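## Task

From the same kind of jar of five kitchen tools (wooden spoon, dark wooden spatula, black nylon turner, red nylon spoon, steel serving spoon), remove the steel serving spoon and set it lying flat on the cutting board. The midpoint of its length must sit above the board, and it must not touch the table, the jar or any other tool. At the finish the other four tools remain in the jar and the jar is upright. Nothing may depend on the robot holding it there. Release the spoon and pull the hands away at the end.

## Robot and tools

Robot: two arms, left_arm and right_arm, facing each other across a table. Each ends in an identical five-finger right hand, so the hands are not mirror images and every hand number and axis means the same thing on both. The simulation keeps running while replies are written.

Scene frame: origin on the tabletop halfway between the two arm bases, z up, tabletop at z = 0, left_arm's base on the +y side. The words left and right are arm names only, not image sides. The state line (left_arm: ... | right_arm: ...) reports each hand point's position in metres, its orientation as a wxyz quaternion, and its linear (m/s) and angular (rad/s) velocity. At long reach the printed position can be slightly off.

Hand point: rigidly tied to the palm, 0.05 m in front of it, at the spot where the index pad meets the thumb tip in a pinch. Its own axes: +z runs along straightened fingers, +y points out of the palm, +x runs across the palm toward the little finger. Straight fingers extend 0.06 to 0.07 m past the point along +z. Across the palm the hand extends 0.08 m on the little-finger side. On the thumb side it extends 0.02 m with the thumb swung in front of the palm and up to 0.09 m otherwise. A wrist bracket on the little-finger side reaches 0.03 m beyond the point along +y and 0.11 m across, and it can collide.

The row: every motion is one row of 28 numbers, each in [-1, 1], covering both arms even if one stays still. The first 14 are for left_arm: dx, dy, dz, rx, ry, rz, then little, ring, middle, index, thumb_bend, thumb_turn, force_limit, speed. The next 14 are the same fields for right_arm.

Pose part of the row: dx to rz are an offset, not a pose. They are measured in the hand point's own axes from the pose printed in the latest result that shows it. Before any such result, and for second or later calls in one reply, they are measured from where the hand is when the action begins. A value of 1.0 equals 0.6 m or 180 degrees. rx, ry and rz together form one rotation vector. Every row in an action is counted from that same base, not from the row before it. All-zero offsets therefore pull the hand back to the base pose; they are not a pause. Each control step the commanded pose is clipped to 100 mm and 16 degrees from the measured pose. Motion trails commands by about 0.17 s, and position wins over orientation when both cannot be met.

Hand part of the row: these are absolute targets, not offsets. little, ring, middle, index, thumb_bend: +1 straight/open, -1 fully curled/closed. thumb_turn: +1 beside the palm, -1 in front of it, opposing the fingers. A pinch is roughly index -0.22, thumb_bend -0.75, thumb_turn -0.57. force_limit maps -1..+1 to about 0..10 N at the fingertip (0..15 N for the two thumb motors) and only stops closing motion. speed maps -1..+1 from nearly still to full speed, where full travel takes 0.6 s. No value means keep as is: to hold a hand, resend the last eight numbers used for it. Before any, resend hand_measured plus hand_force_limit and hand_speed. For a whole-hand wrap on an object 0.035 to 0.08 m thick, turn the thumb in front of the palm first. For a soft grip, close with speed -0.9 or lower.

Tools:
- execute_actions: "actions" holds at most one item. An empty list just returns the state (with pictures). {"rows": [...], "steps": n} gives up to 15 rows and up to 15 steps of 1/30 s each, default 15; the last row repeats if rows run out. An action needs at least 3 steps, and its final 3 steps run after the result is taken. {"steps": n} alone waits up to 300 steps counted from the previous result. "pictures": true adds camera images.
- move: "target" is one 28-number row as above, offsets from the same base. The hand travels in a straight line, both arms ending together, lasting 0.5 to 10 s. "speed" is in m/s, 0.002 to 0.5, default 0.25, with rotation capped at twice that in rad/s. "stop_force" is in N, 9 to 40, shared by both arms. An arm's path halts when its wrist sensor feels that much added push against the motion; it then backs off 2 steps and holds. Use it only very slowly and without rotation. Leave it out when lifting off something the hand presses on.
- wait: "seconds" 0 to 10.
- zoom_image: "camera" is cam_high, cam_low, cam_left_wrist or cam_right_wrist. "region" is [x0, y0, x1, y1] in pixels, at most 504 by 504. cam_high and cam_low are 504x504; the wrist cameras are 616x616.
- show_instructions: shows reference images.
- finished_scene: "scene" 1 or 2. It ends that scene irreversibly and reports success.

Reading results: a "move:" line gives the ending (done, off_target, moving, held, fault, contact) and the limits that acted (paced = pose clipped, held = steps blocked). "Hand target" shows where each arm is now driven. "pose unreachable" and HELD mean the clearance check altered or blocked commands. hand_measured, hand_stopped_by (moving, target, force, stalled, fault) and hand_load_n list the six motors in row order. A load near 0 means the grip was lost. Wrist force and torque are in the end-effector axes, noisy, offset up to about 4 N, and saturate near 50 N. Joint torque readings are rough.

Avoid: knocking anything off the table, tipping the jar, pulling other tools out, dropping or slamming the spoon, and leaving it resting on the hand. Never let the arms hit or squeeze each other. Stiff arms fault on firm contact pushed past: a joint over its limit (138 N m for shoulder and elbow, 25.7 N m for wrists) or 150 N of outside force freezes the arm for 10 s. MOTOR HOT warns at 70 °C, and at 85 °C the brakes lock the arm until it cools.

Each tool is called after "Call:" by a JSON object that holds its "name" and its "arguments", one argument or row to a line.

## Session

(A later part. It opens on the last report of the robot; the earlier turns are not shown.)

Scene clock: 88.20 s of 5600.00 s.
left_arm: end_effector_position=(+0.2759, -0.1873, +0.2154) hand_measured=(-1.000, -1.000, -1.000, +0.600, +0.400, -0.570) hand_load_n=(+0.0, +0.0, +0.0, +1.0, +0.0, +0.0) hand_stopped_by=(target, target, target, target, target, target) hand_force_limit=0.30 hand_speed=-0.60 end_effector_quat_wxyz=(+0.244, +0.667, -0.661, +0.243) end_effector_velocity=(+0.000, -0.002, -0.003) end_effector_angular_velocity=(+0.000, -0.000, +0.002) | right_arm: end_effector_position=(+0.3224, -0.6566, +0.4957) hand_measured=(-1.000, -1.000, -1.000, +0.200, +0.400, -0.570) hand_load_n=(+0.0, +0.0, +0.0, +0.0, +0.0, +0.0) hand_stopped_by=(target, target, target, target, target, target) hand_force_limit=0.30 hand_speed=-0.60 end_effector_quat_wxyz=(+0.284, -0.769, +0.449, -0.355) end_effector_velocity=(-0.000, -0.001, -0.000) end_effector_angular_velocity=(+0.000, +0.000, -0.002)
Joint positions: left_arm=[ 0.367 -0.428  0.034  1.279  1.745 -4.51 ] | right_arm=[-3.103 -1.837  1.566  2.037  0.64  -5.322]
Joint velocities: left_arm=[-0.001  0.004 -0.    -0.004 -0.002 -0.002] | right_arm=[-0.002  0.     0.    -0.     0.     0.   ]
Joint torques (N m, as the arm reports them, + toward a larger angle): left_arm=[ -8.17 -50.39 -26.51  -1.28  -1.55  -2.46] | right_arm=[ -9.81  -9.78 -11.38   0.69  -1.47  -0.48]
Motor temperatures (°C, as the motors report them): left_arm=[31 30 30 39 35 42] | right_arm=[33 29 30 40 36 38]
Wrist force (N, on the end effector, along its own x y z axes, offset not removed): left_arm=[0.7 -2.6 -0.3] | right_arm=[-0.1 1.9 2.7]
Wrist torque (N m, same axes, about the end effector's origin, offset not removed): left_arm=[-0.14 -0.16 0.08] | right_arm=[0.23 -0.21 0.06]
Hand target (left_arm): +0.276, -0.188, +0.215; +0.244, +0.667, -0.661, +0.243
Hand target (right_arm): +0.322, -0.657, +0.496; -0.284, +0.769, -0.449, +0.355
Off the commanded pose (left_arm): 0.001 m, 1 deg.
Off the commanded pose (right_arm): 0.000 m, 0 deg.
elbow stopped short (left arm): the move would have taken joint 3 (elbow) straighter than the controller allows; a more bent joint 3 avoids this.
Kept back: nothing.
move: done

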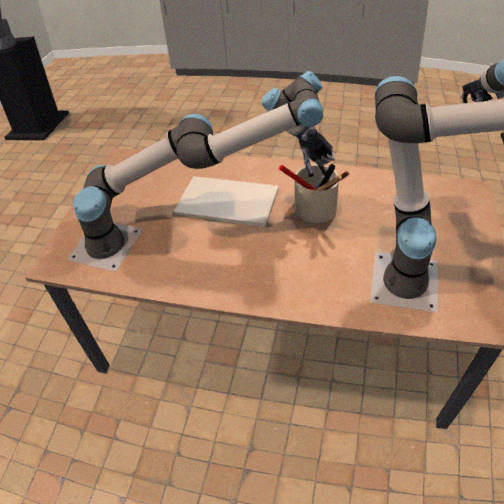

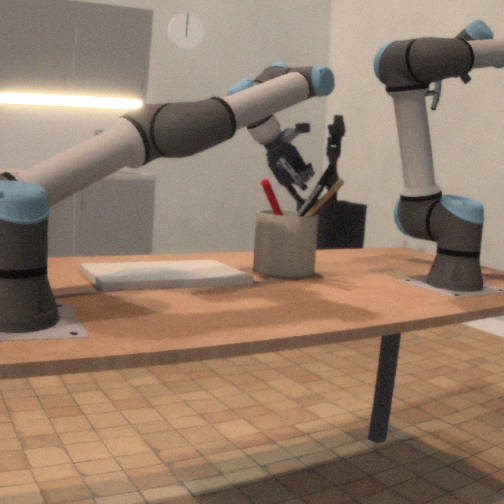

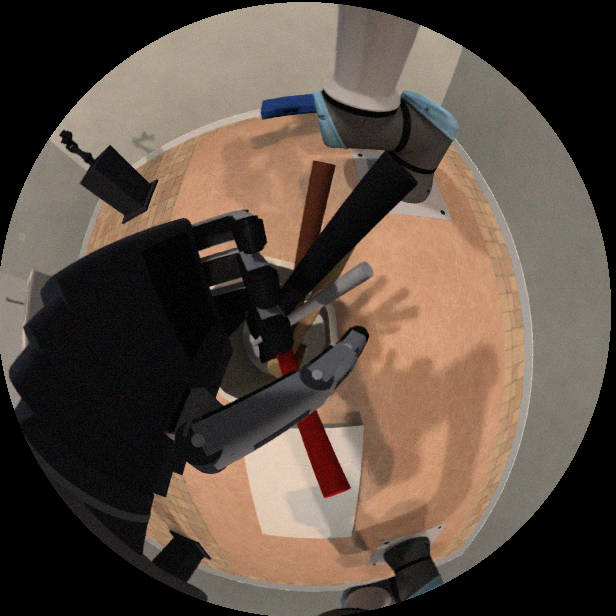

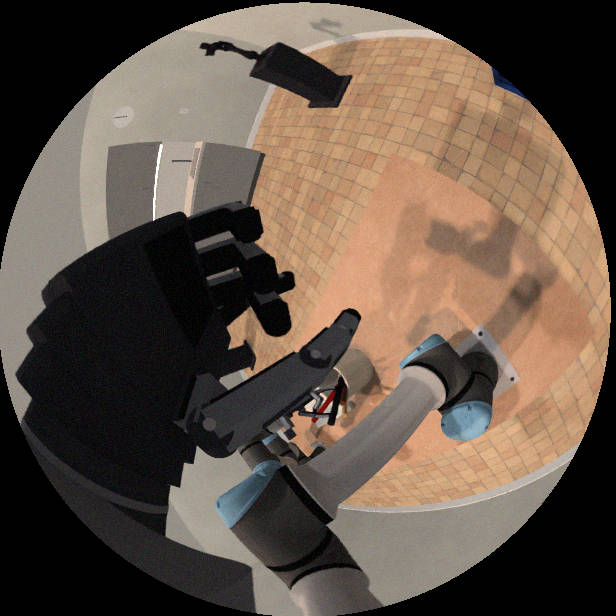

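Call:
{"name": "execute_actions", "arguments": {
  "actions": [
    {"rows":[[0,0,0,0,0,0,-1,-1,-1,-0.8,-0.8,-0.57,0.3,-0.8,0,0,0,0,0,0,-1,-1,-1,0.2,0.4,-0.57,0.3,-0.6]],"steps":15}
  ]
}}

Call:
{"name": "wait", "arguments": {
  "seconds": 2.5
}}

Call:
{"name": "zoom_image", "arguments": {
  "camera": "cam_left_wrist",
  "region": [150, 120, 450, 420]
}}

Call:
{"name": "zoom_image", "arguments": {
  "camera": "cam_low",
  "region": [220, 100, 380, 260]
}}

Scene clock: 88.77 s of 5600.00 s.
left_arm: end_effector_position=(+0.2759, -0.1875, +0.2154) hand_measured=(-1.000, -1.000, -1.000, +0.502, +0.338, -0.570) hand_load_n=(+0.0, +0.0, +0.0, +0.5, +0.0, +0.0) hand_stopped_by=(target, target, target, moving, moving, target) hand_force_limit=0.30 hand_speed=-0.80 end_effector_quat_wxyz=(+0.244, +0.667, -0.661, +0.243) end_effector_velocity=(+0.001, +0.001, +0.000) end_effector_angular_velocity=(+0.002, +0.000, +0.000) | right_arm: end_effector_position=(+0.3224, -0.6566, +0.4957) hand_measured=(-1.000, -1.000, -1.000, +0.200, +0.400, -0.570) hand_load_n=(+0.0, +0.0, +0.0, +0.0, +0.0, +0.0) hand_stopped_by=(target, target, target, target, target, target) hand_force_limit=0.30 hand_speed=-0.60 end_effector_quat_wxyz=(+0.284, -0.769, +0.449, -0.355) end_effector_velocity=(-0.000, -0.001, -0.000) end_effector_angular_velocity=(+0.000, +0.001, -0.001)
Joint positions: left_arm=[ 0.367 -0.428  0.034  1.278  1.744 -4.51 ] | right_arm=[-3.103 -1.837  1.566  2.037  0.64  -5.322]
Joint velocities: left_arm=[ 0.001 -0.001 -0.     0.002  0.001  0.001] | right_arm=[-0.001  0.001 -0.     0.     0.001 -0.   ]
Joint torques (N m, as the arm reports them, + toward a larger angle): left_arm=[  3.25 -72.36 -12.8    3.4    1.19   0.83] | right_arm=[ -9.39  -8.58 -11.77   0.65  -1.38  -0.49]
Motor temperatures (°C, as the motors report them): left_arm=[31 30 30 39 35 42] | right_arm=[33 29 30 40 36 38]
Wrist force (N, on the end effector, along its own x y z axes, offset not removed): left_arm=[0.0 -2.1 1.5] | right_arm=[1.3 1.6 4.2]
Wrist torque (N m, same axes, about the end effector's origin, offset not removed): left_arm=[-0.24 -0.25 0.04] | right_arm=[0.18 -0.50 0.12]
Steps of this call (steps 1 to 5: nothing new was sent; steps 6 to 17: the first 12 steps of this action). Readings (end_effector_position | what the end effector reports):
6: left_arm (+0.2759, -0.1875, +0.2153) | right_arm (+0.3224, -0.6566, +0.4957) | left_arm hand_measured=(-1.000, -1.000, -1.000, +0.600, +0.400, -0.570) hand_load_n=(+0.0, +0.0, +0.0, +1.0, +0.0, +0.0) hand_stopped_by=(target, target, target, moving, moving, target) hand_force_limit=0.30 hand_speed=-0.80 | right_arm hand_measured=(-1.000, -1.000, -1.000, +0.200, +0.400, -0.570) hand_load_n=(+0.0, +0.0, +0.0, +0.0, +0.0, +0.0) hand_stopped_by=(target, target, target, target, target, target) hand_force_limit=0.30 hand_speed=-0.60
7: left_arm (+0.2759, -0.1875, +0.2153) | right_arm (+0.3224, -0.6566, +0.4957) | left_arm hand_measured=(-1.000, -1.000, -1.000, +0.600, +0.400, -0.570) hand_load_n=(+0.0, +0.0, +0.0, +1.0, +0.0, +0.0) hand_stopped_by=(target, target, target, moving, moving, target) hand_force_limit=0.30 hand_speed=-0.80 | right_arm hand_measured=(-1.000, -1.000, -1.000, +0.200, +0.400, -0.570) hand_load_n=(+0.0, +0.0, +0.0, +0.0, +0.0, +0.0) hand_stopped_by=(target, target, target, target, target, target) hand_force_limit=0.30 hand_speed=-0.60
9: left_arm (+0.2759, -0.1875, +0.2153) | right_arm (+0.3224, -0.6566, +0.4957) | left_arm hand_measured=(-1.000, -1.000, -1.000, +0.590, +0.394, -0.570) hand_load_n=(+0.0, +0.0, +0.0, +2.0, +0.0, +0.0) hand_stopped_by=(target, target, target, moving, moving, target) hand_force_limit=0.30 hand_speed=-0.80 | right_arm hand_measured=(-1.000, -1.000, -1.000, +0.200, +0.400, -0.570) hand_load_n=(+0.0, +0.0, +0.0, +0.0, +0.0, +0.0) hand_stopped_by=(target, target, target, target, target, target) hand_force_limit=0.30 hand_speed=-0.60
13: left_arm (+0.2759, -0.1875, +0.2153) | right_arm (+0.3224, -0.6566, +0.4957) | left_arm hand_measured=(-1.000, -1.000, -1.000, +0.546, +0.366, -0.570) hand_load_n=(+0.0, +0.0, +0.0, +1.0, +0.0, +0.0) hand_stopped_by=(target, target, target, moving, moving, target) hand_force_limit=0.30 hand_speed=-0.80 | right_arm hand_measured=(-1.000, -1.000, -1.000, +0.200, +0.400, -0.570) hand_load_n=(+0.0, +0.0, +0.0, +0.0, +0.0, +0.0) hand_stopped_by=(target, target, target, target, target, target) hand_force_limit=0.30 hand_speed=-0.60
17: the state above

Scene clock: 91.37 s of 5600.00 s.
left_arm: end_effector_position=(+0.2759, -0.1873, +0.2155) hand_measured=(-1.000, -1.000, -1.000, -0.366, -0.208, -0.570) hand_load_n=(+0.0, +0.0, +0.0, +2.5, +1.5, +0.0) hand_stopped_by=(target, target, target, moving, moving, target) hand_force_limit=0.30 hand_speed=-0.80 end_effector_quat_wxyz=(+0.244, +0.667, -0.661, +0.243) end_effector_velocity=(-0.001, -0.000, +0.001) end_effector_angular_velocity=(-0.000, -0.000, -0.000) | right_arm: end_effector_position=(+0.3224, -0.6566, +0.4957) hand_measured=(-1.000, -1.000, -1.000, +0.200, +0.400, -0.570) hand_load_n=(+0.0, +0.0, +0.0, +0.0, +0.0, +0.0) hand_stopped_by=(target, target, target, target, target, target) hand_force_limit=0.30 hand_speed=-0.60 end_effector_quat_wxyz=(+0.284, -0.769, +0.449, -0.355) end_effector_velocity=(-0.000, +0.000, +0.000) end_effector_angular_velocity=(+0.001, -0.000, -0.002)
Joint positions: left_arm=[ 0.367 -0.428  0.034  1.279  1.745 -4.51 ] | right_arm=[-3.103 -1.837  1.566  2.037  0.64  -5.322]
Joint velocities: left_arm=[-0.001 -0.001  0.     0.001 -0.001 -0.001] | right_arm=[-0.001 -0.    -0.     0.    -0.     0.001]
Joint torques (N m, as the arm reports them, + toward a larger angle): left_arm=[ -7.7  -57.86 -15.09   1.     2.4    1.63] | right_arm=[ -9.51  -9.28 -10.56   0.75  -1.45  -0.41]
Motor temperatures (°C, as the motors report them): left_arm=[31 30 30 39 35 42] | right_arm=[33 29 30 40 36 38]
Wrist force (N, on the end effector, along its own x y z axes, offset not removed): left_arm=[-0.6 -0.8 1.2] | right_arm=[1.0 1.7 2.0]
Wrist torque (N m, same axes, about the end effector's origin, offset not removed): left_arm=[-0.13 -0.17 0.00] | right_arm=[0.33 -0.40 0.00]
Hand target (left_arm): +0.276, -0.187, +0.215; +0.244, +0.667, -0.661, +0.243
Hand target (right_arm): +0.322, -0.657, +0.496; -0.284, +0.769, -0.449, +0.355
Off the commanded pose (left_arm): 0.000 m, 0 deg.
Off the commanded pose (right_arm): 0.000 m, 0 deg.
Kept back: nothing.
Steps of this call (steps 1 to 3: the last 3 steps of your previous action; steps 4 to 78: nothing new was sent). Readings (end_effector_position | what the end effector reports):
1: left_arm (+0.2759, -0.1874, +0.2154) | right_arm (+0.3224, -0.6566, +0.4957) | left_arm hand_measured=(-1.000, -1.000, -1.000, +0.490, +0.330, -0.570) hand_load_n=(+0.0, +0.0, +0.0, +0.5, +0.0, +0.0) hand_stopped_by=(target, target, target, moving, moving, target) hand_force_limit=0.30 hand_speed=-0.80 | right_arm hand_measured=(-1.000, -1.000, -1.000, +0.200, +0.400, -0.570) hand_load_n=(+0.0, +0.0, +0.0, +0.0, +0.0, +0.0) hand_stopped_by=(target, target, target, target, target, target) hand_force_limit=0.30 hand_speed=-0.60
2: left_arm (+0.2759, -0.1874, +0.2154) | right_arm (+0.3224, -0.6566, +0.4957) | left_arm hand_measured=(-1.000, -1.000, -1.000, +0.478, +0.324, -0.570) hand_load_n=(+0.0, +0.0, +0.0, +0.5, +0.0, +0.0) hand_stopped_by=(target, target, target, moving, moving, target) hand_force_limit=0.30 hand_speed=-0.80 | right_arm hand_measured=(-1.000, -1.000, -1.000, +0.200, +0.400, -0.570) hand_load_n=(+0.0, +0.0, +0.0, +0.0, +0.0, +0.0) hand_stopped_by=(target, target, target, target, target, target) hand_force_limit=0.30 hand_speed=-0.60
4: left_arm (+0.2759, -0.1874, +0.2154) | right_arm (+0.3224, -0.6566, +0.4957) | left_arm hand_measured=(-1.000, -1.000, -1.000, +0.456, +0.310, -0.570) hand_load_n=(+0.0, +0.0, +0.0, +0.5, +0.0, +0.0) hand_stopped_by=(target, target, target, moving, moving, target) hand_force_limit=0.30 hand_speed=-0.80 | right_arm hand_measured=(-1.000, -1.000, -1.000, +0.200, +0.400, -0.570) hand_load_n=(+0.0, +0.0, +0.0, +0.0, +0.0, +0.0) hand_stopped_by=(target, target, target, target, target, target) hand_force_limit=0.30 hand_speed=-0.60
8: left_arm (+0.2759, -0.1874, +0.2154) | right_arm (+0.3224, -0.6566, +0.4957) | left_arm hand_measured=(-1.000, -1.000, -1.000, +0.412, +0.282, -0.570) hand_load_n=(+0.0, +0.0, +0.0, +0.5, +0.0, +0.0) hand_stopped_by=(target, target, target, moving, moving, target) hand_force_limit=0.30 hand_speed=-0.80 | right_arm hand_measured=(-1.000, -1.000, -1.000, +0.200, +0.400, -0.570) hand_load_n=(+0.0, +0.0, +0.0, +0.0, +0.0, +0.0) hand_stopped_by=(target, target, target, target, target, target) hand_force_limit=0.30 hand_speed=-0.60
78: the state above

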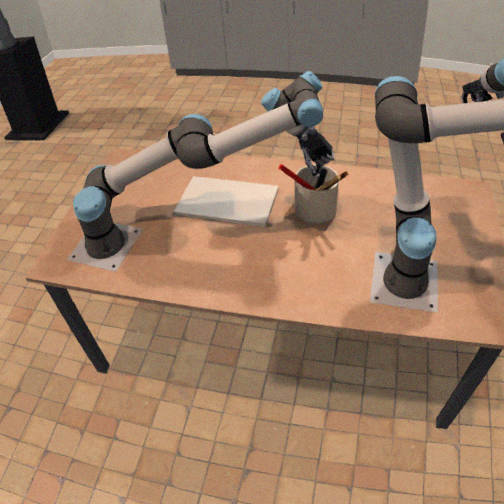

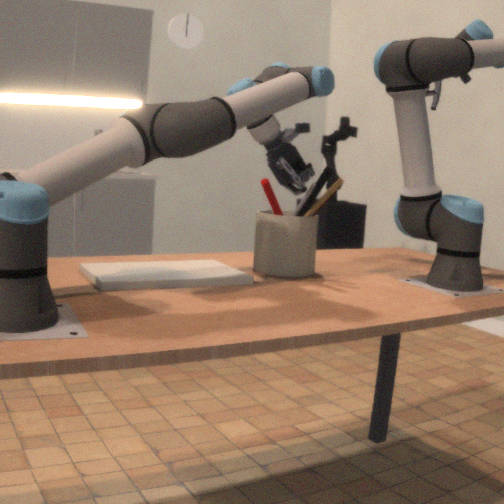

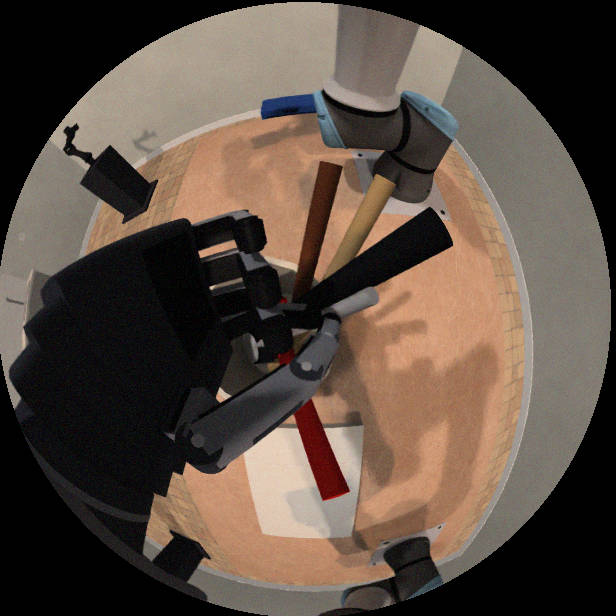

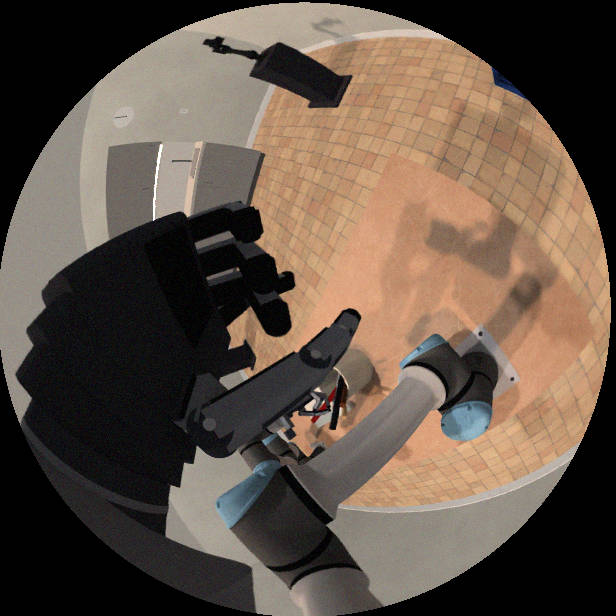

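Region (150, 120, 450, 420) of cam_left_wrist's 616x616 image, scaled by 1.680, with more detail than that image has.

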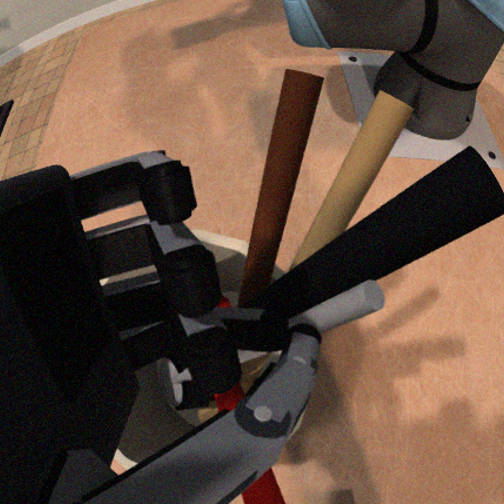

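Region (220, 100, 380, 260) of cam_low's 504x504 image, scaled by 3.150, with more detail than that image has.

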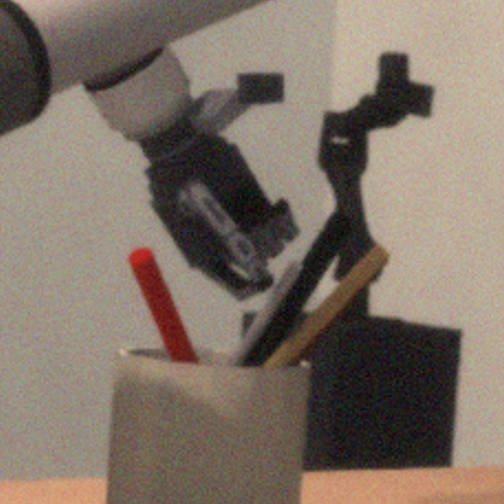

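Call:
{"name": "move", "arguments": {
  "target": [0.0,0.0,-0.03,0,0.11,0,-1,-1,-1,0.6,0.4,-0.57,0.3,-0.3,0,0,0,0,0,0,-1,-1,-1,0.2,0.4,-0.57,0.3,-0.6],
  "speed": 0.04
}}

Call:
{"name": "zoom_image", "arguments": {
  "camera": "cam_left_wrist",
  "region": [150, 120, 450, 420]
}}

Call:
{"name": "zoom_image", "arguments": {
  "camera": "cam_low",
  "region": [220, 100, 380, 260]
}}

Call:
{"name": "zoom_image", "arguments": {
  "camera": "cam_high",
  "region": [250, 110, 370, 230]
}}

Scene clock: 96.43 s of 5600.00 s.
left_arm: end_effector_position=(+0.2759, -0.1759, +0.2292) hand_measured=(-1.000, -1.000, -1.000, +0.600, +0.400, -0.570) hand_load_n=(+0.0, +0.0, +0.0, +0.0, +0.0, +0.0) hand_stopped_by=(target, target, target, target, target, target) hand_force_limit=0.30 hand_speed=-0.30 end_effector_quat_wxyz=(+0.353, +0.615, -0.610, +0.354) end_effector_velocity=(-0.001, -0.000, +0.000) end_effector_angular_velocity=(-0.016, +0.001, +0.000) | right_arm: end_effector_position=(+0.3224, -0.6566, +0.4957) hand_measured=(-1.000, -1.000, -1.000, +0.200, +0.400, -0.570) hand_load_n=(+0.0, +0.0, +0.0, +0.0, +0.0, +0.0) hand_stopped_by=(target, target, target, target, target, target) hand_force_limit=0.30 hand_speed=-0.60 end_effector_quat_wxyz=(+0.284, -0.769, +0.449, -0.355) end_effector_velocity=(+0.000, -0.001, +0.000) end_effector_angular_velocity=(-0.000, -0.002, -0.001)
Joint positions: left_arm=[ 0.399 -0.897  0.97   0.471  1.83  -4.563] | right_arm=[-3.103 -1.837  1.566  2.037  0.64  -5.322]
Joint velocities: left_arm=[-0.    -0.01   0.023 -0.028  0.003 -0.005] | right_arm=[-0.001  0.    -0.    -0.    -0.001 -0.001]
Joint torques (N m, as the arm reports them, + toward a larger angle): left_arm=[  6.75 -61.24 -16.04  -2.93   2.64  -2.36] | right_arm=[ -8.74  -8.66 -11.4    0.7   -1.57  -0.44]
Motor temperatures (°C, as the motors report them): left_arm=[31 30 30 39 35 42] | right_arm=[33 29 30 40 36 38]
Wrist force (N, on the end effector, along its own x y z axes, offset not removed): left_arm=[0.9 -0.5 0.1] | right_arm=[2.5 1.4 3.8]
Wrist torque (N m, same axes, about the end effector's origin, offset not removed): left_arm=[-0.03 -0.34 0.15] | right_arm=[0.22 -0.67 0.17]
Hand target (left_arm): +0.276, -0.176, +0.229; +0.354, +0.615, -0.609, +0.354
Hand target (right_arm): +0.322, -0.657, +0.496; -0.284, +0.769, -0.449, +0.355
Off the commanded pose (left_arm): 0.000 m, 0 deg.
Off the commanded pose (right_arm): 0.000 m, 0 deg.
Kept back: nothing.
move: done

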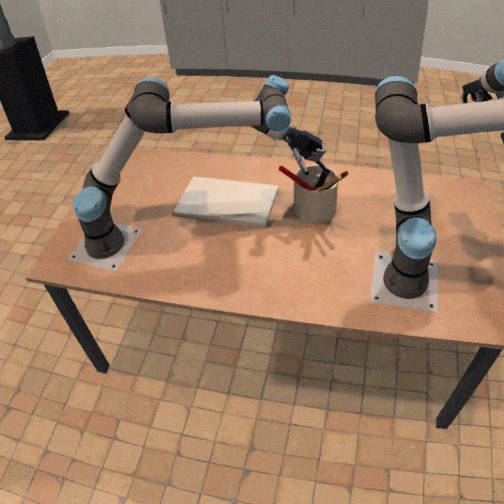

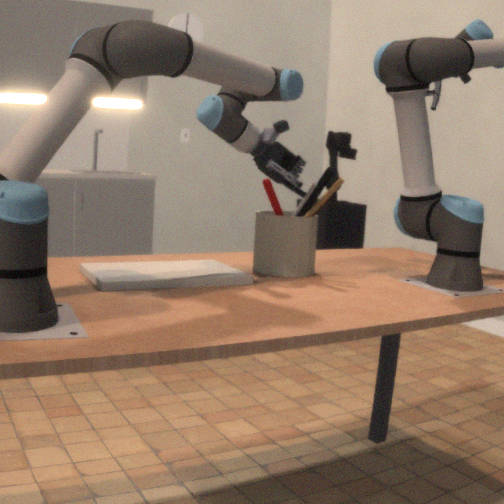

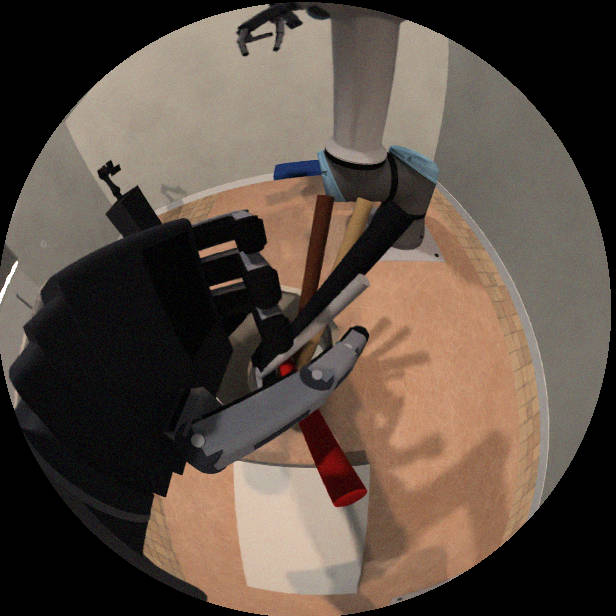

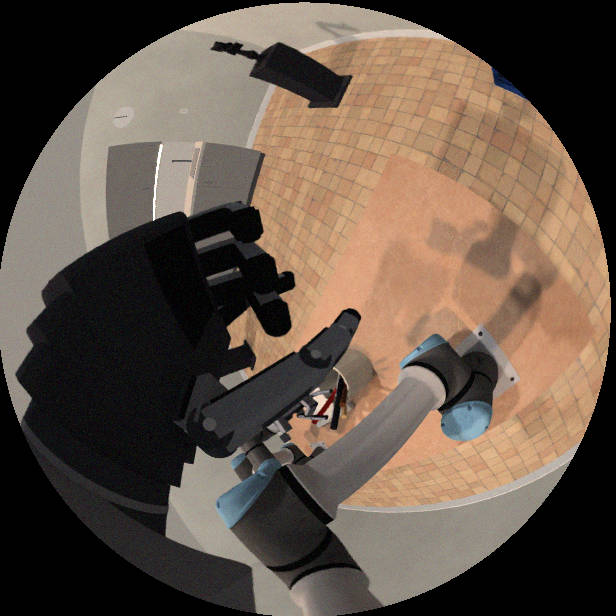

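Region (150, 120, 450, 420) of cam_left_wrist's 616x616 image, scaled by 1.680, with more detail than that image has.

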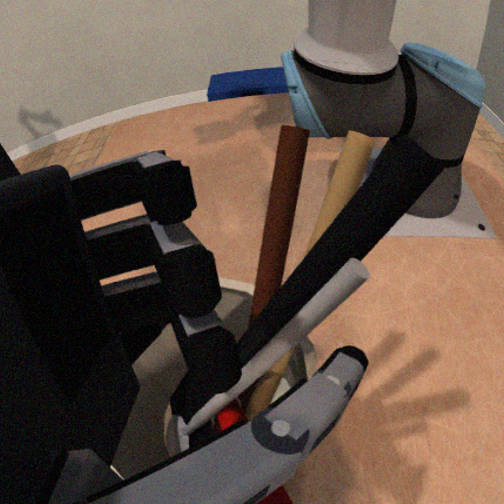

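Region (220, 100, 380, 260) of cam_low's 504x504 image, scaled by 3.150, with more detail than that image has.

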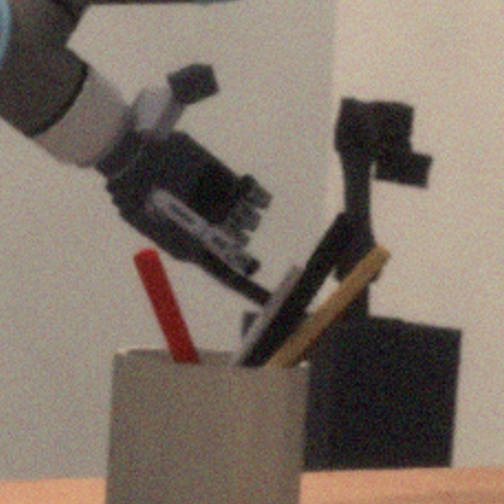

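Region (250, 110, 370, 230) of cam_high's 504x504 image, scaled by 4.200, with more detail than that image has.

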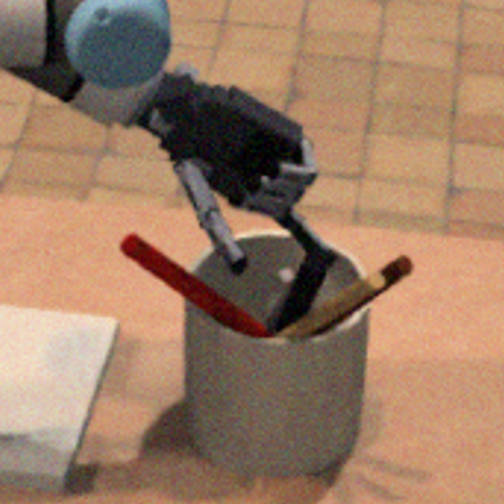

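Call:
{"name": "move", "arguments": {
  "target": [0.01,0.0,0.055,0,0,0,-1,-1,-1,0.6,0.4,-0.57,0.3,-0.3,0,0,0,0,0,0,-1,-1,-1,0.2,0.4,-0.57,0.3,-0.6],
  "speed": 0.03
}}

Call:
{"name": "zoom_image", "arguments": {
  "camera": "cam_left_wrist",
  "region": [150, 120, 450, 420]
}}

Call:
{"name": "zoom_image", "arguments": {
  "camera": "cam_low",
  "region": [220, 100, 380, 260]
}}

Call:
{"name": "zoom_image", "arguments": {
  "camera": "cam_high",
  "region": [250, 110, 370, 230]
}}

Scene clock: 98.17 s of 5600.00 s.
left_arm: end_effector_position=(+0.2760, -0.2071, +0.2180) hand_measured=(-1.000, -1.000, -1.000, +0.600, +0.400, -0.570) hand_load_n=(+0.0, +0.0, +0.0, +0.0, +0.5, +0.0) hand_stopped_by=(target, target, target, target, target, target) hand_force_limit=0.30 hand_speed=-0.30 end_effector_quat_wxyz=(+0.353, +0.615, -0.610, +0.354) end_effector_velocity=(-0.000, -0.002, -0.001) end_effector_angular_velocity=(+0.002, +0.000, -0.000) | right_arm: end_effector_position=(+0.3224, -0.6566, +0.4957) hand_measured=(-1.000, -1.000, -1.000, +0.200, +0.400, -0.570) hand_load_n=(+0.0, +0.0, +0.0, +0.0, +0.0, +0.0) hand_stopped_by=(target, target, target, target, target, target) hand_force_limit=0.30 hand_speed=-0.60 end_effector_quat_wxyz=(+0.284, -0.769, +0.449, -0.355) end_effector_velocity=(+0.000, +0.000, +0.000) end_effector_angular_velocity=(-0.000, -0.000, +0.001)
Joint positions: left_arm=[ 0.384 -0.813  0.855  0.5    1.817 -4.571] | right_arm=[-3.103 -1.837  1.566  2.037  0.64  -5.322]
Joint velocities: left_arm=[-0.001  0.007 -0.012  0.007 -0.001 -0.001] | right_arm=[ 0.001 -0.     0.     0.    -0.     0.   ]
Joint torques (N m, as the arm reports them, + toward a larger angle): left_arm=[ -7.02 -41.22 -27.33   2.13  -1.81  -2.23] | right_arm=[ -9.79  -9.07 -12.21   0.58  -1.52  -0.6 ]
Motor temperatures (°C, as the motors report them): left_arm=[31 30 30 39 35 42] | right_arm=[33 29 30 40 36 38]
Wrist force (N, on the end effector, along its own x y z axes, offset not removed): left_arm=[-1.6 -1.3 0.3] | right_arm=[0.3 1.5 2.3]
Wrist torque (N m, same axes, about the end effector's origin, offset not removed): left_arm=[-0.22 0.02 -0.03] | right_arm=[0.22 -0.15 0.02]
Hand target (left_arm): +0.276, -0.207, +0.218; +0.353, +0.615, -0.610, +0.354
Hand target (right_arm): +0.322, -0.657, +0.496; -0.284, +0.769, -0.449, +0.355
Off the commanded pose (left_arm): 0.000 m, 0 deg.
Off the commanded pose (right_arm): 0.000 m, 0 deg.
Kept back: nothing.
move: done

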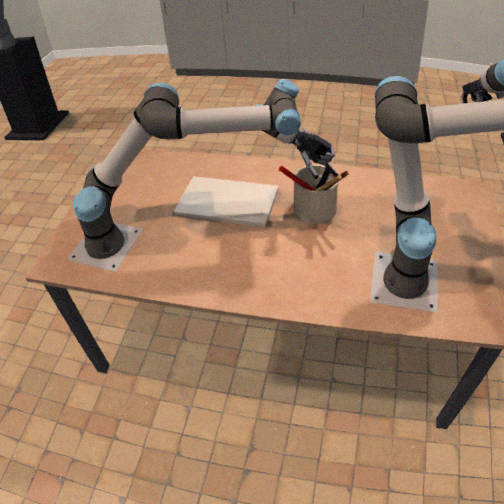

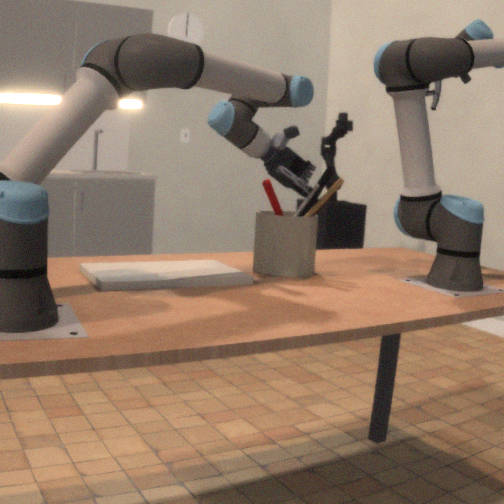

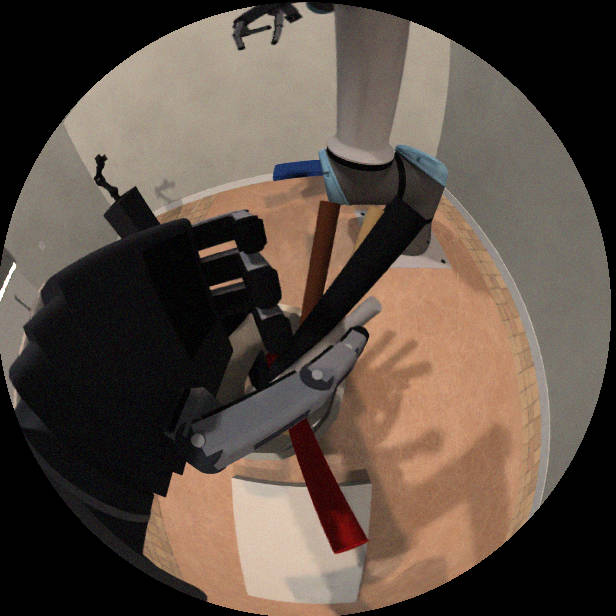

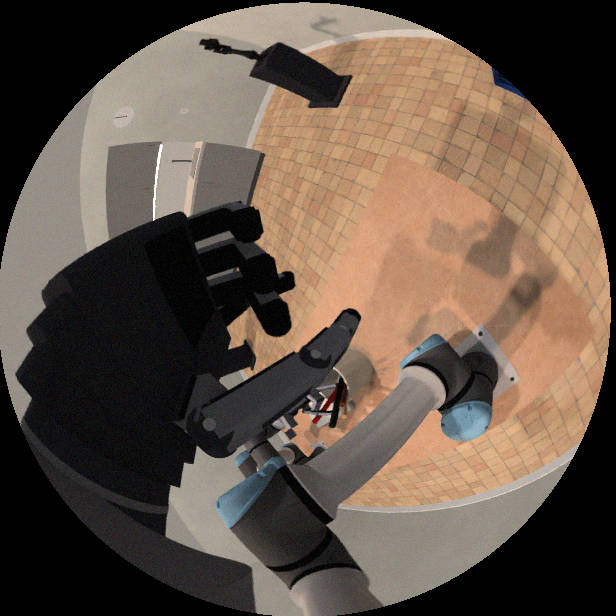

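Region (150, 120, 450, 420) of cam_left_wrist's 616x616 image, scaled by 1.680, with more detail than that image has.

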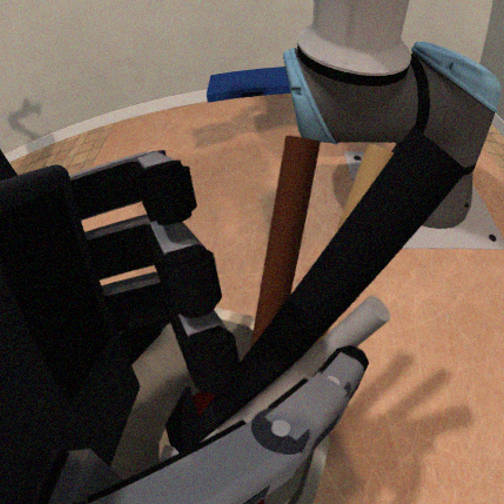

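Region (220, 100, 380, 260) of cam_low's 504x504 image, scaled by 3.150, with more detail than that image has.

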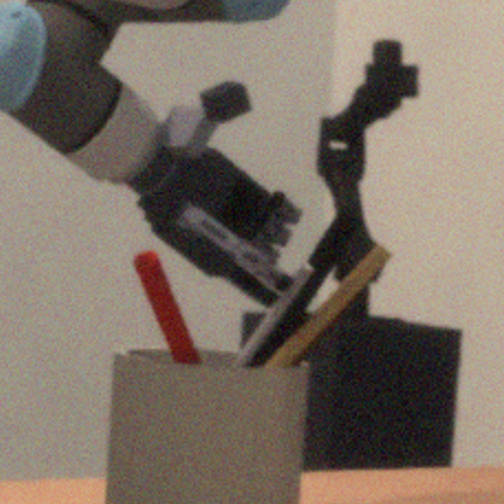

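Region (250, 110, 370, 230) of cam_high's 504x504 image, scaled by 4.200, with more detail than that image has.

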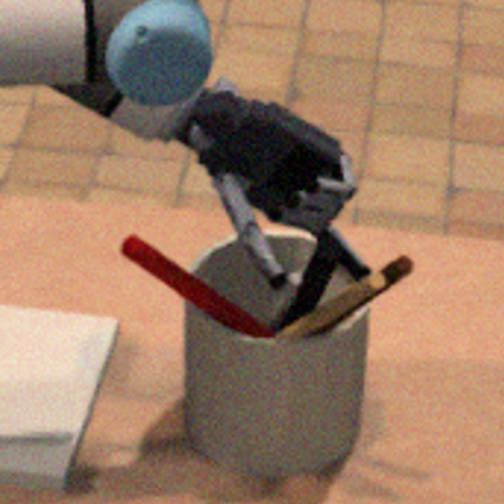

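Call:
{"name": "move", "arguments": {
  "target": [0.05,0.01,0.0,0,0,0,-1,-1,-1,0.6,0.4,-0.57,0.3,-0.3,0,0,0,0,0,0,-1,-1,-1,0.2,0.4,-0.57,0.3,-0.6],
  "speed": 0.03
}}

Call:
{"name": "move", "arguments": {
  "target": [0.0,-0.07,0.01,0,0,0,-1,-1,-1,0.6,0.4,-0.57,0.3,-0.3,0,0,0,0,0,0,-1,-1,-1,0.2,0.4,-0.57,0.3,-0.6],
  "speed": 0.03
}}

Call:
{"name": "zoom_image", "arguments": {
  "camera": "cam_left_wrist",
  "region": [150, 120, 450, 420]
}}

Call:
{"name": "zoom_image", "arguments": {
  "camera": "cam_low",
  "region": [220, 100, 380, 260]
}}

Call:
{"name": "zoom_image", "arguments": {
  "camera": "cam_high",
  "region": [250, 110, 370, 230]
}}

Scene clock: 99.80 s of 5600.00 s.
left_arm: end_effector_position=(+0.2703, -0.2220, +0.2437) hand_measured=(-1.000, -1.000, -1.000, +0.600, +0.400, -0.570) hand_load_n=(+0.0, +0.0, +0.0, +0.0, +0.0, +0.0) hand_stopped_by=(target, target, target, target, target, target) hand_force_limit=0.30 hand_speed=-0.30 end_effector_quat_wxyz=(+0.353, +0.615, -0.609, +0.354) end_effector_velocity=(+0.001, -0.001, +0.003) end_effector_angular_velocity=(+0.000, -0.002, +0.001) | right_arm: end_effector_position=(+0.3224, -0.6566, +0.4957) hand_measured=(-1.000, -1.000, -1.000, +0.200, +0.400, -0.570) hand_load_n=(+0.0, +0.0, +0.0, +0.0, +0.0, +0.0) hand_stopped_by=(target, target, target, target, target, target) hand_force_limit=0.30 hand_speed=-0.60 end_effector_quat_wxyz=(+0.284, -0.769, +0.449, -0.355) end_effector_velocity=(-0.000, -0.001, +0.000) end_effector_angular_velocity=(-0.001, -0.001, -0.001)
Joint positions: left_arm=[ 0.369 -0.778  0.727  0.591  1.804 -4.579] | right_arm=[-3.103 -1.837  1.566  2.037  0.64  -5.322]
Joint velocities: left_arm=[-0.     0.004 -0.015  0.011 -0.001  0.001] | right_arm=[-0.002  0.    -0.    -0.    -0.    -0.002]
Joint torques (N m, as the arm reports them, + toward a larger angle): left_arm=[ -8.56 -44.86 -29.63   2.23  -1.91  -2.24] | right_arm=[ -8.89  -8.84 -11.28   0.67  -1.33  -0.48]
Motor temperatures (°C, as the motors report them): left_arm=[31 30 30 39 35 42] | right_arm=[33 29 30 40 36 38]
Wrist force (N, on the end effector, along its own x y z axes, offset not removed): left_arm=[-0.8 -0.8 0.1] | right_arm=[1.1 0.8 0.4]
Wrist torque (N m, same axes, about the end effector's origin, offset not removed): left_arm=[-0.09 -0.12 0.03] | right_arm=[0.26 -0.35 0.01]
Hand target (left_arm): +0.270, -0.222, +0.244; +0.353, +0.615, -0.609, +0.354
Hand target (right_arm): +0.322, -0.657, +0.496; -0.284, +0.769, -0.449, +0.355
Off the commanded pose (left_arm): 0.000 m, 0 deg.
Off the commanded pose (right_arm): 0.000 m, 0 deg.
Kept back: nothing.
move: done

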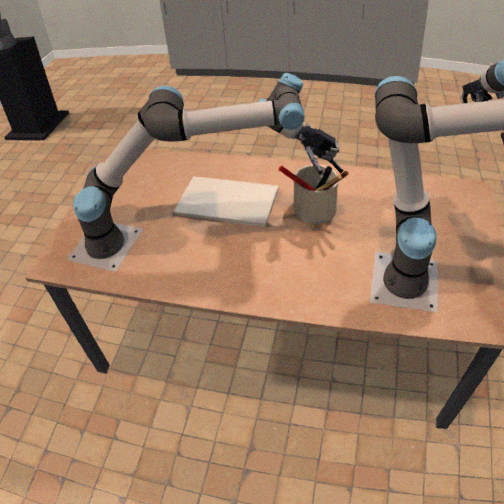

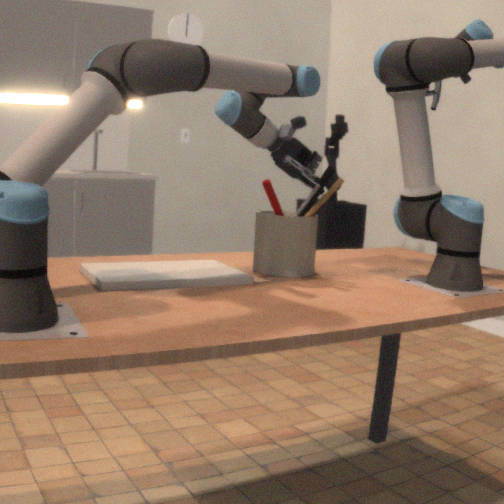

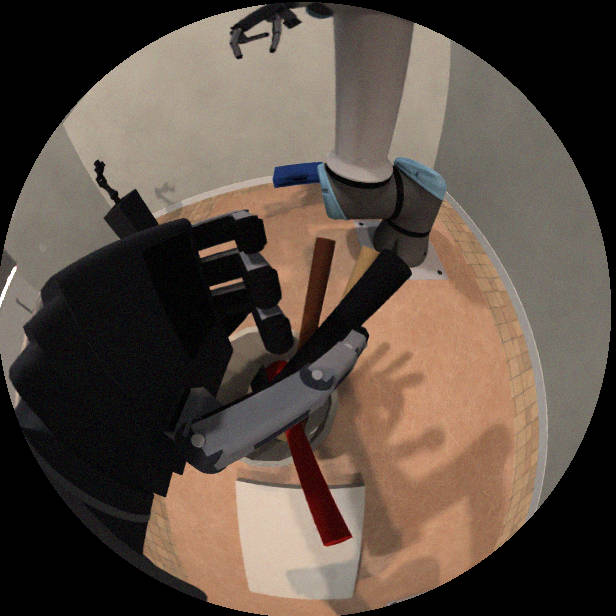

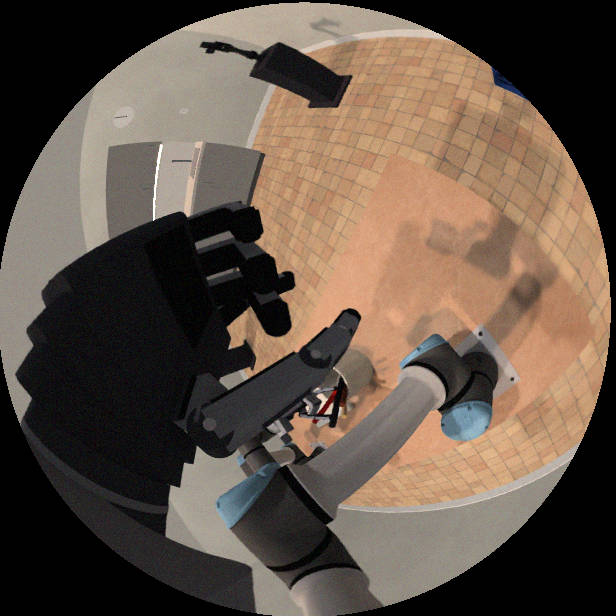

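Scene clock: 101.60 s of 5600.00 s.
left_arm: end_effector_position=(+0.3120, -0.2268, +0.2405) hand_measured=(-1.000, -1.000, -1.000, +0.600, +0.400, -0.570) hand_load_n=(+0.0, +0.0, +0.0, +0.0, +0.0, +0.0) hand_stopped_by=(target, target, target, target, target, target) hand_force_limit=0.30 hand_speed=-0.30 end_effector_quat_wxyz=(+0.353, +0.615, -0.609, +0.354) end_effector_velocity=(+0.002, -0.001, -0.002) end_effector_angular_velocity=(+0.003, +0.002, -0.000) | right_arm: end_effector_position=(+0.3224, -0.6566, +0.4957) hand_measured=(-1.000, -1.000, -1.000, +0.200, +0.400, -0.570) hand_load_n=(+0.0, +0.0, +0.0, +0.0, +0.0, +0.0) hand_stopped_by=(target, target, target, target, target, target) hand_force_limit=0.30 hand_speed=-0.60 end_effector_quat_wxyz=(+0.284, -0.769, +0.449, -0.355) end_effector_velocity=(-0.000, -0.000, +0.000) end_effector_angular_velocity=(-0.001, +0.000, -0.001)
Joint positions: left_arm=[ 0.428 -0.68   0.558  0.669  1.854 -4.548] | right_arm=[-3.103 -1.837  1.566  2.037  0.64  -5.322]
Joint velocities: left_arm=[ 0.003  0.011 -0.018  0.01   0.003  0.001] | right_arm=[-0.001 -0.001 -0.    -0.     0.    -0.001]
Joint torques (N m, as the arm reports them, + toward a larger angle): left_arm=[  6.51 -46.23 -29.01   2.43   2.73   2.46] | right_arm=[ -9.37 -10.27 -10.86   0.71  -1.44  -0.39]
Motor temperatures (°C, as the motors report them): left_arm=[31 30 30 39 35 42] | right_arm=[33 29 30 40 36 38]
Wrist force (N, on the end effector, along its own x y z axes, offset not removed): left_arm=[0.0 -1.6 0.9] | right_arm=[2.5 2.7 2.5]
Wrist torque (N m, same axes, about the end effector's origin, offset not removed): left_arm=[-0.30 -0.22 0.01] | right_arm=[0.36 -0.62 0.22]
Hand target (left_arm): +0.312, -0.227, +0.241; +0.353, +0.615, -0.609, +0.354
Hand target (right_arm): +0.322, -0.657, +0.496; -0.284, +0.769, -0.449, +0.355
Off the commanded pose (left_arm): 0.000 m, 0 deg.
Off the commanded pose (right_arm): 0.000 m, 0 deg.
Kept back: nothing.
move: done

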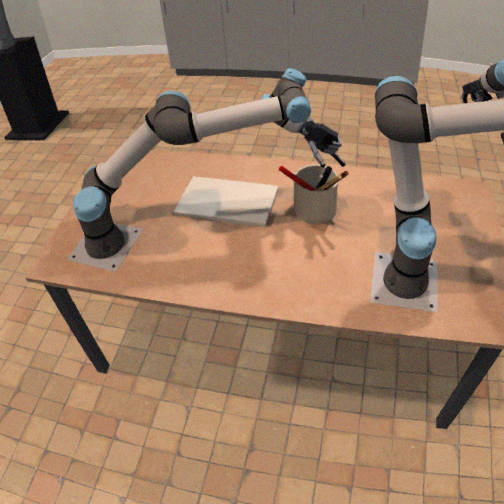

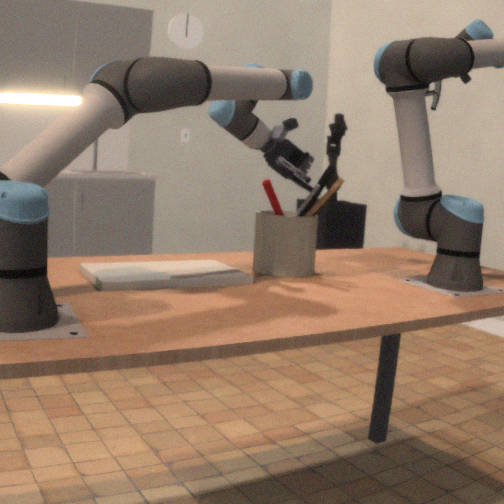

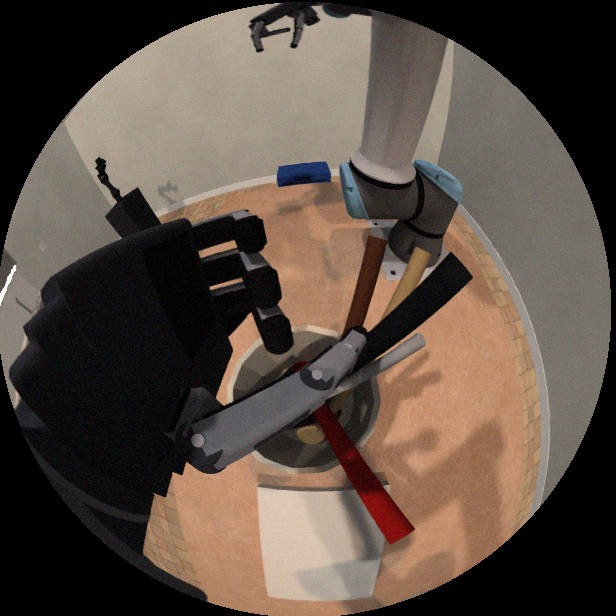

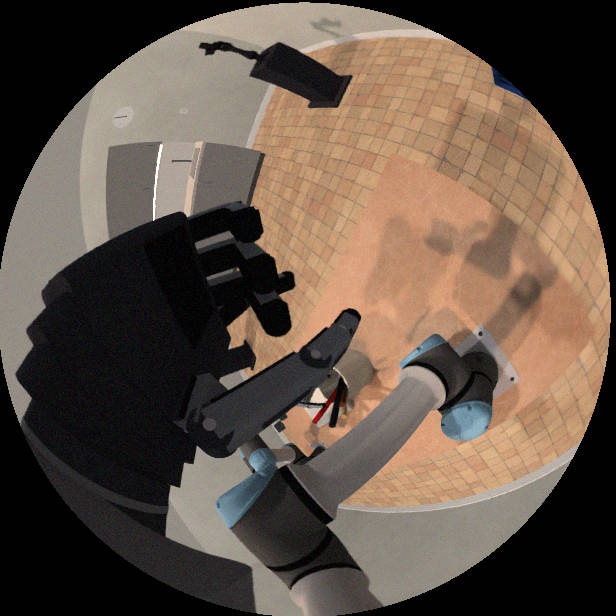

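Region (150, 120, 450, 420) of cam_left_wrist's 616x616 image, scaled by 1.680, with more detail than that image has.

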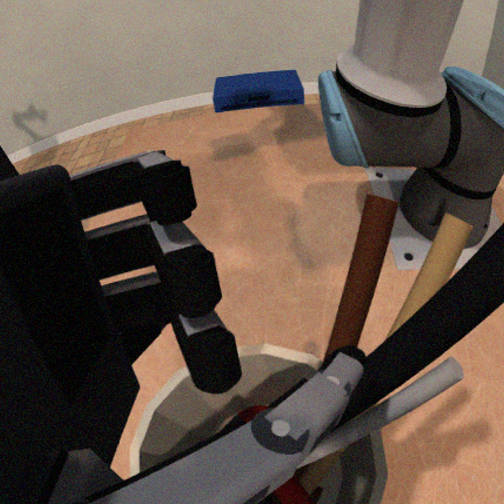

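Region (220, 100, 380, 260) of cam_low's 504x504 image, scaled by 3.150, with more detail than that image has.

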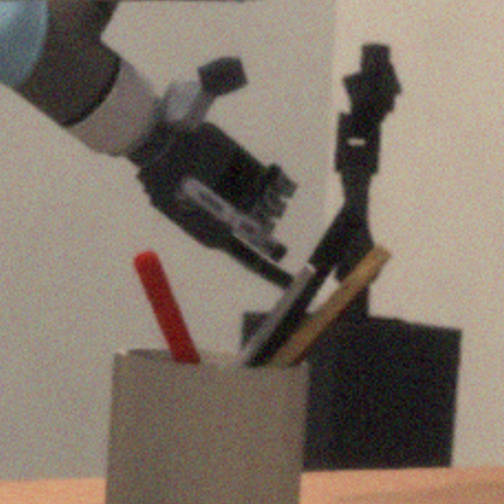

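Region (250, 110, 370, 230) of cam_high's 504x504 image, scaled by 4.200, with more detail than that image has.

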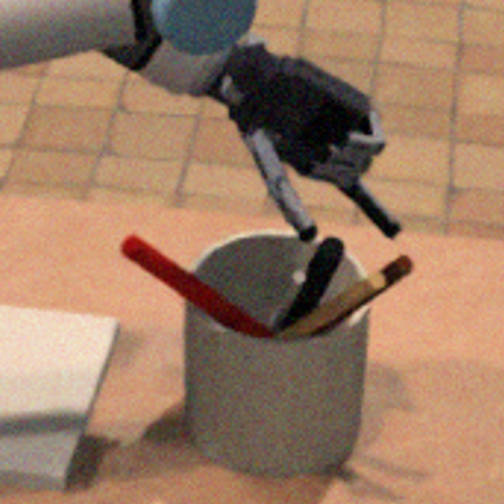

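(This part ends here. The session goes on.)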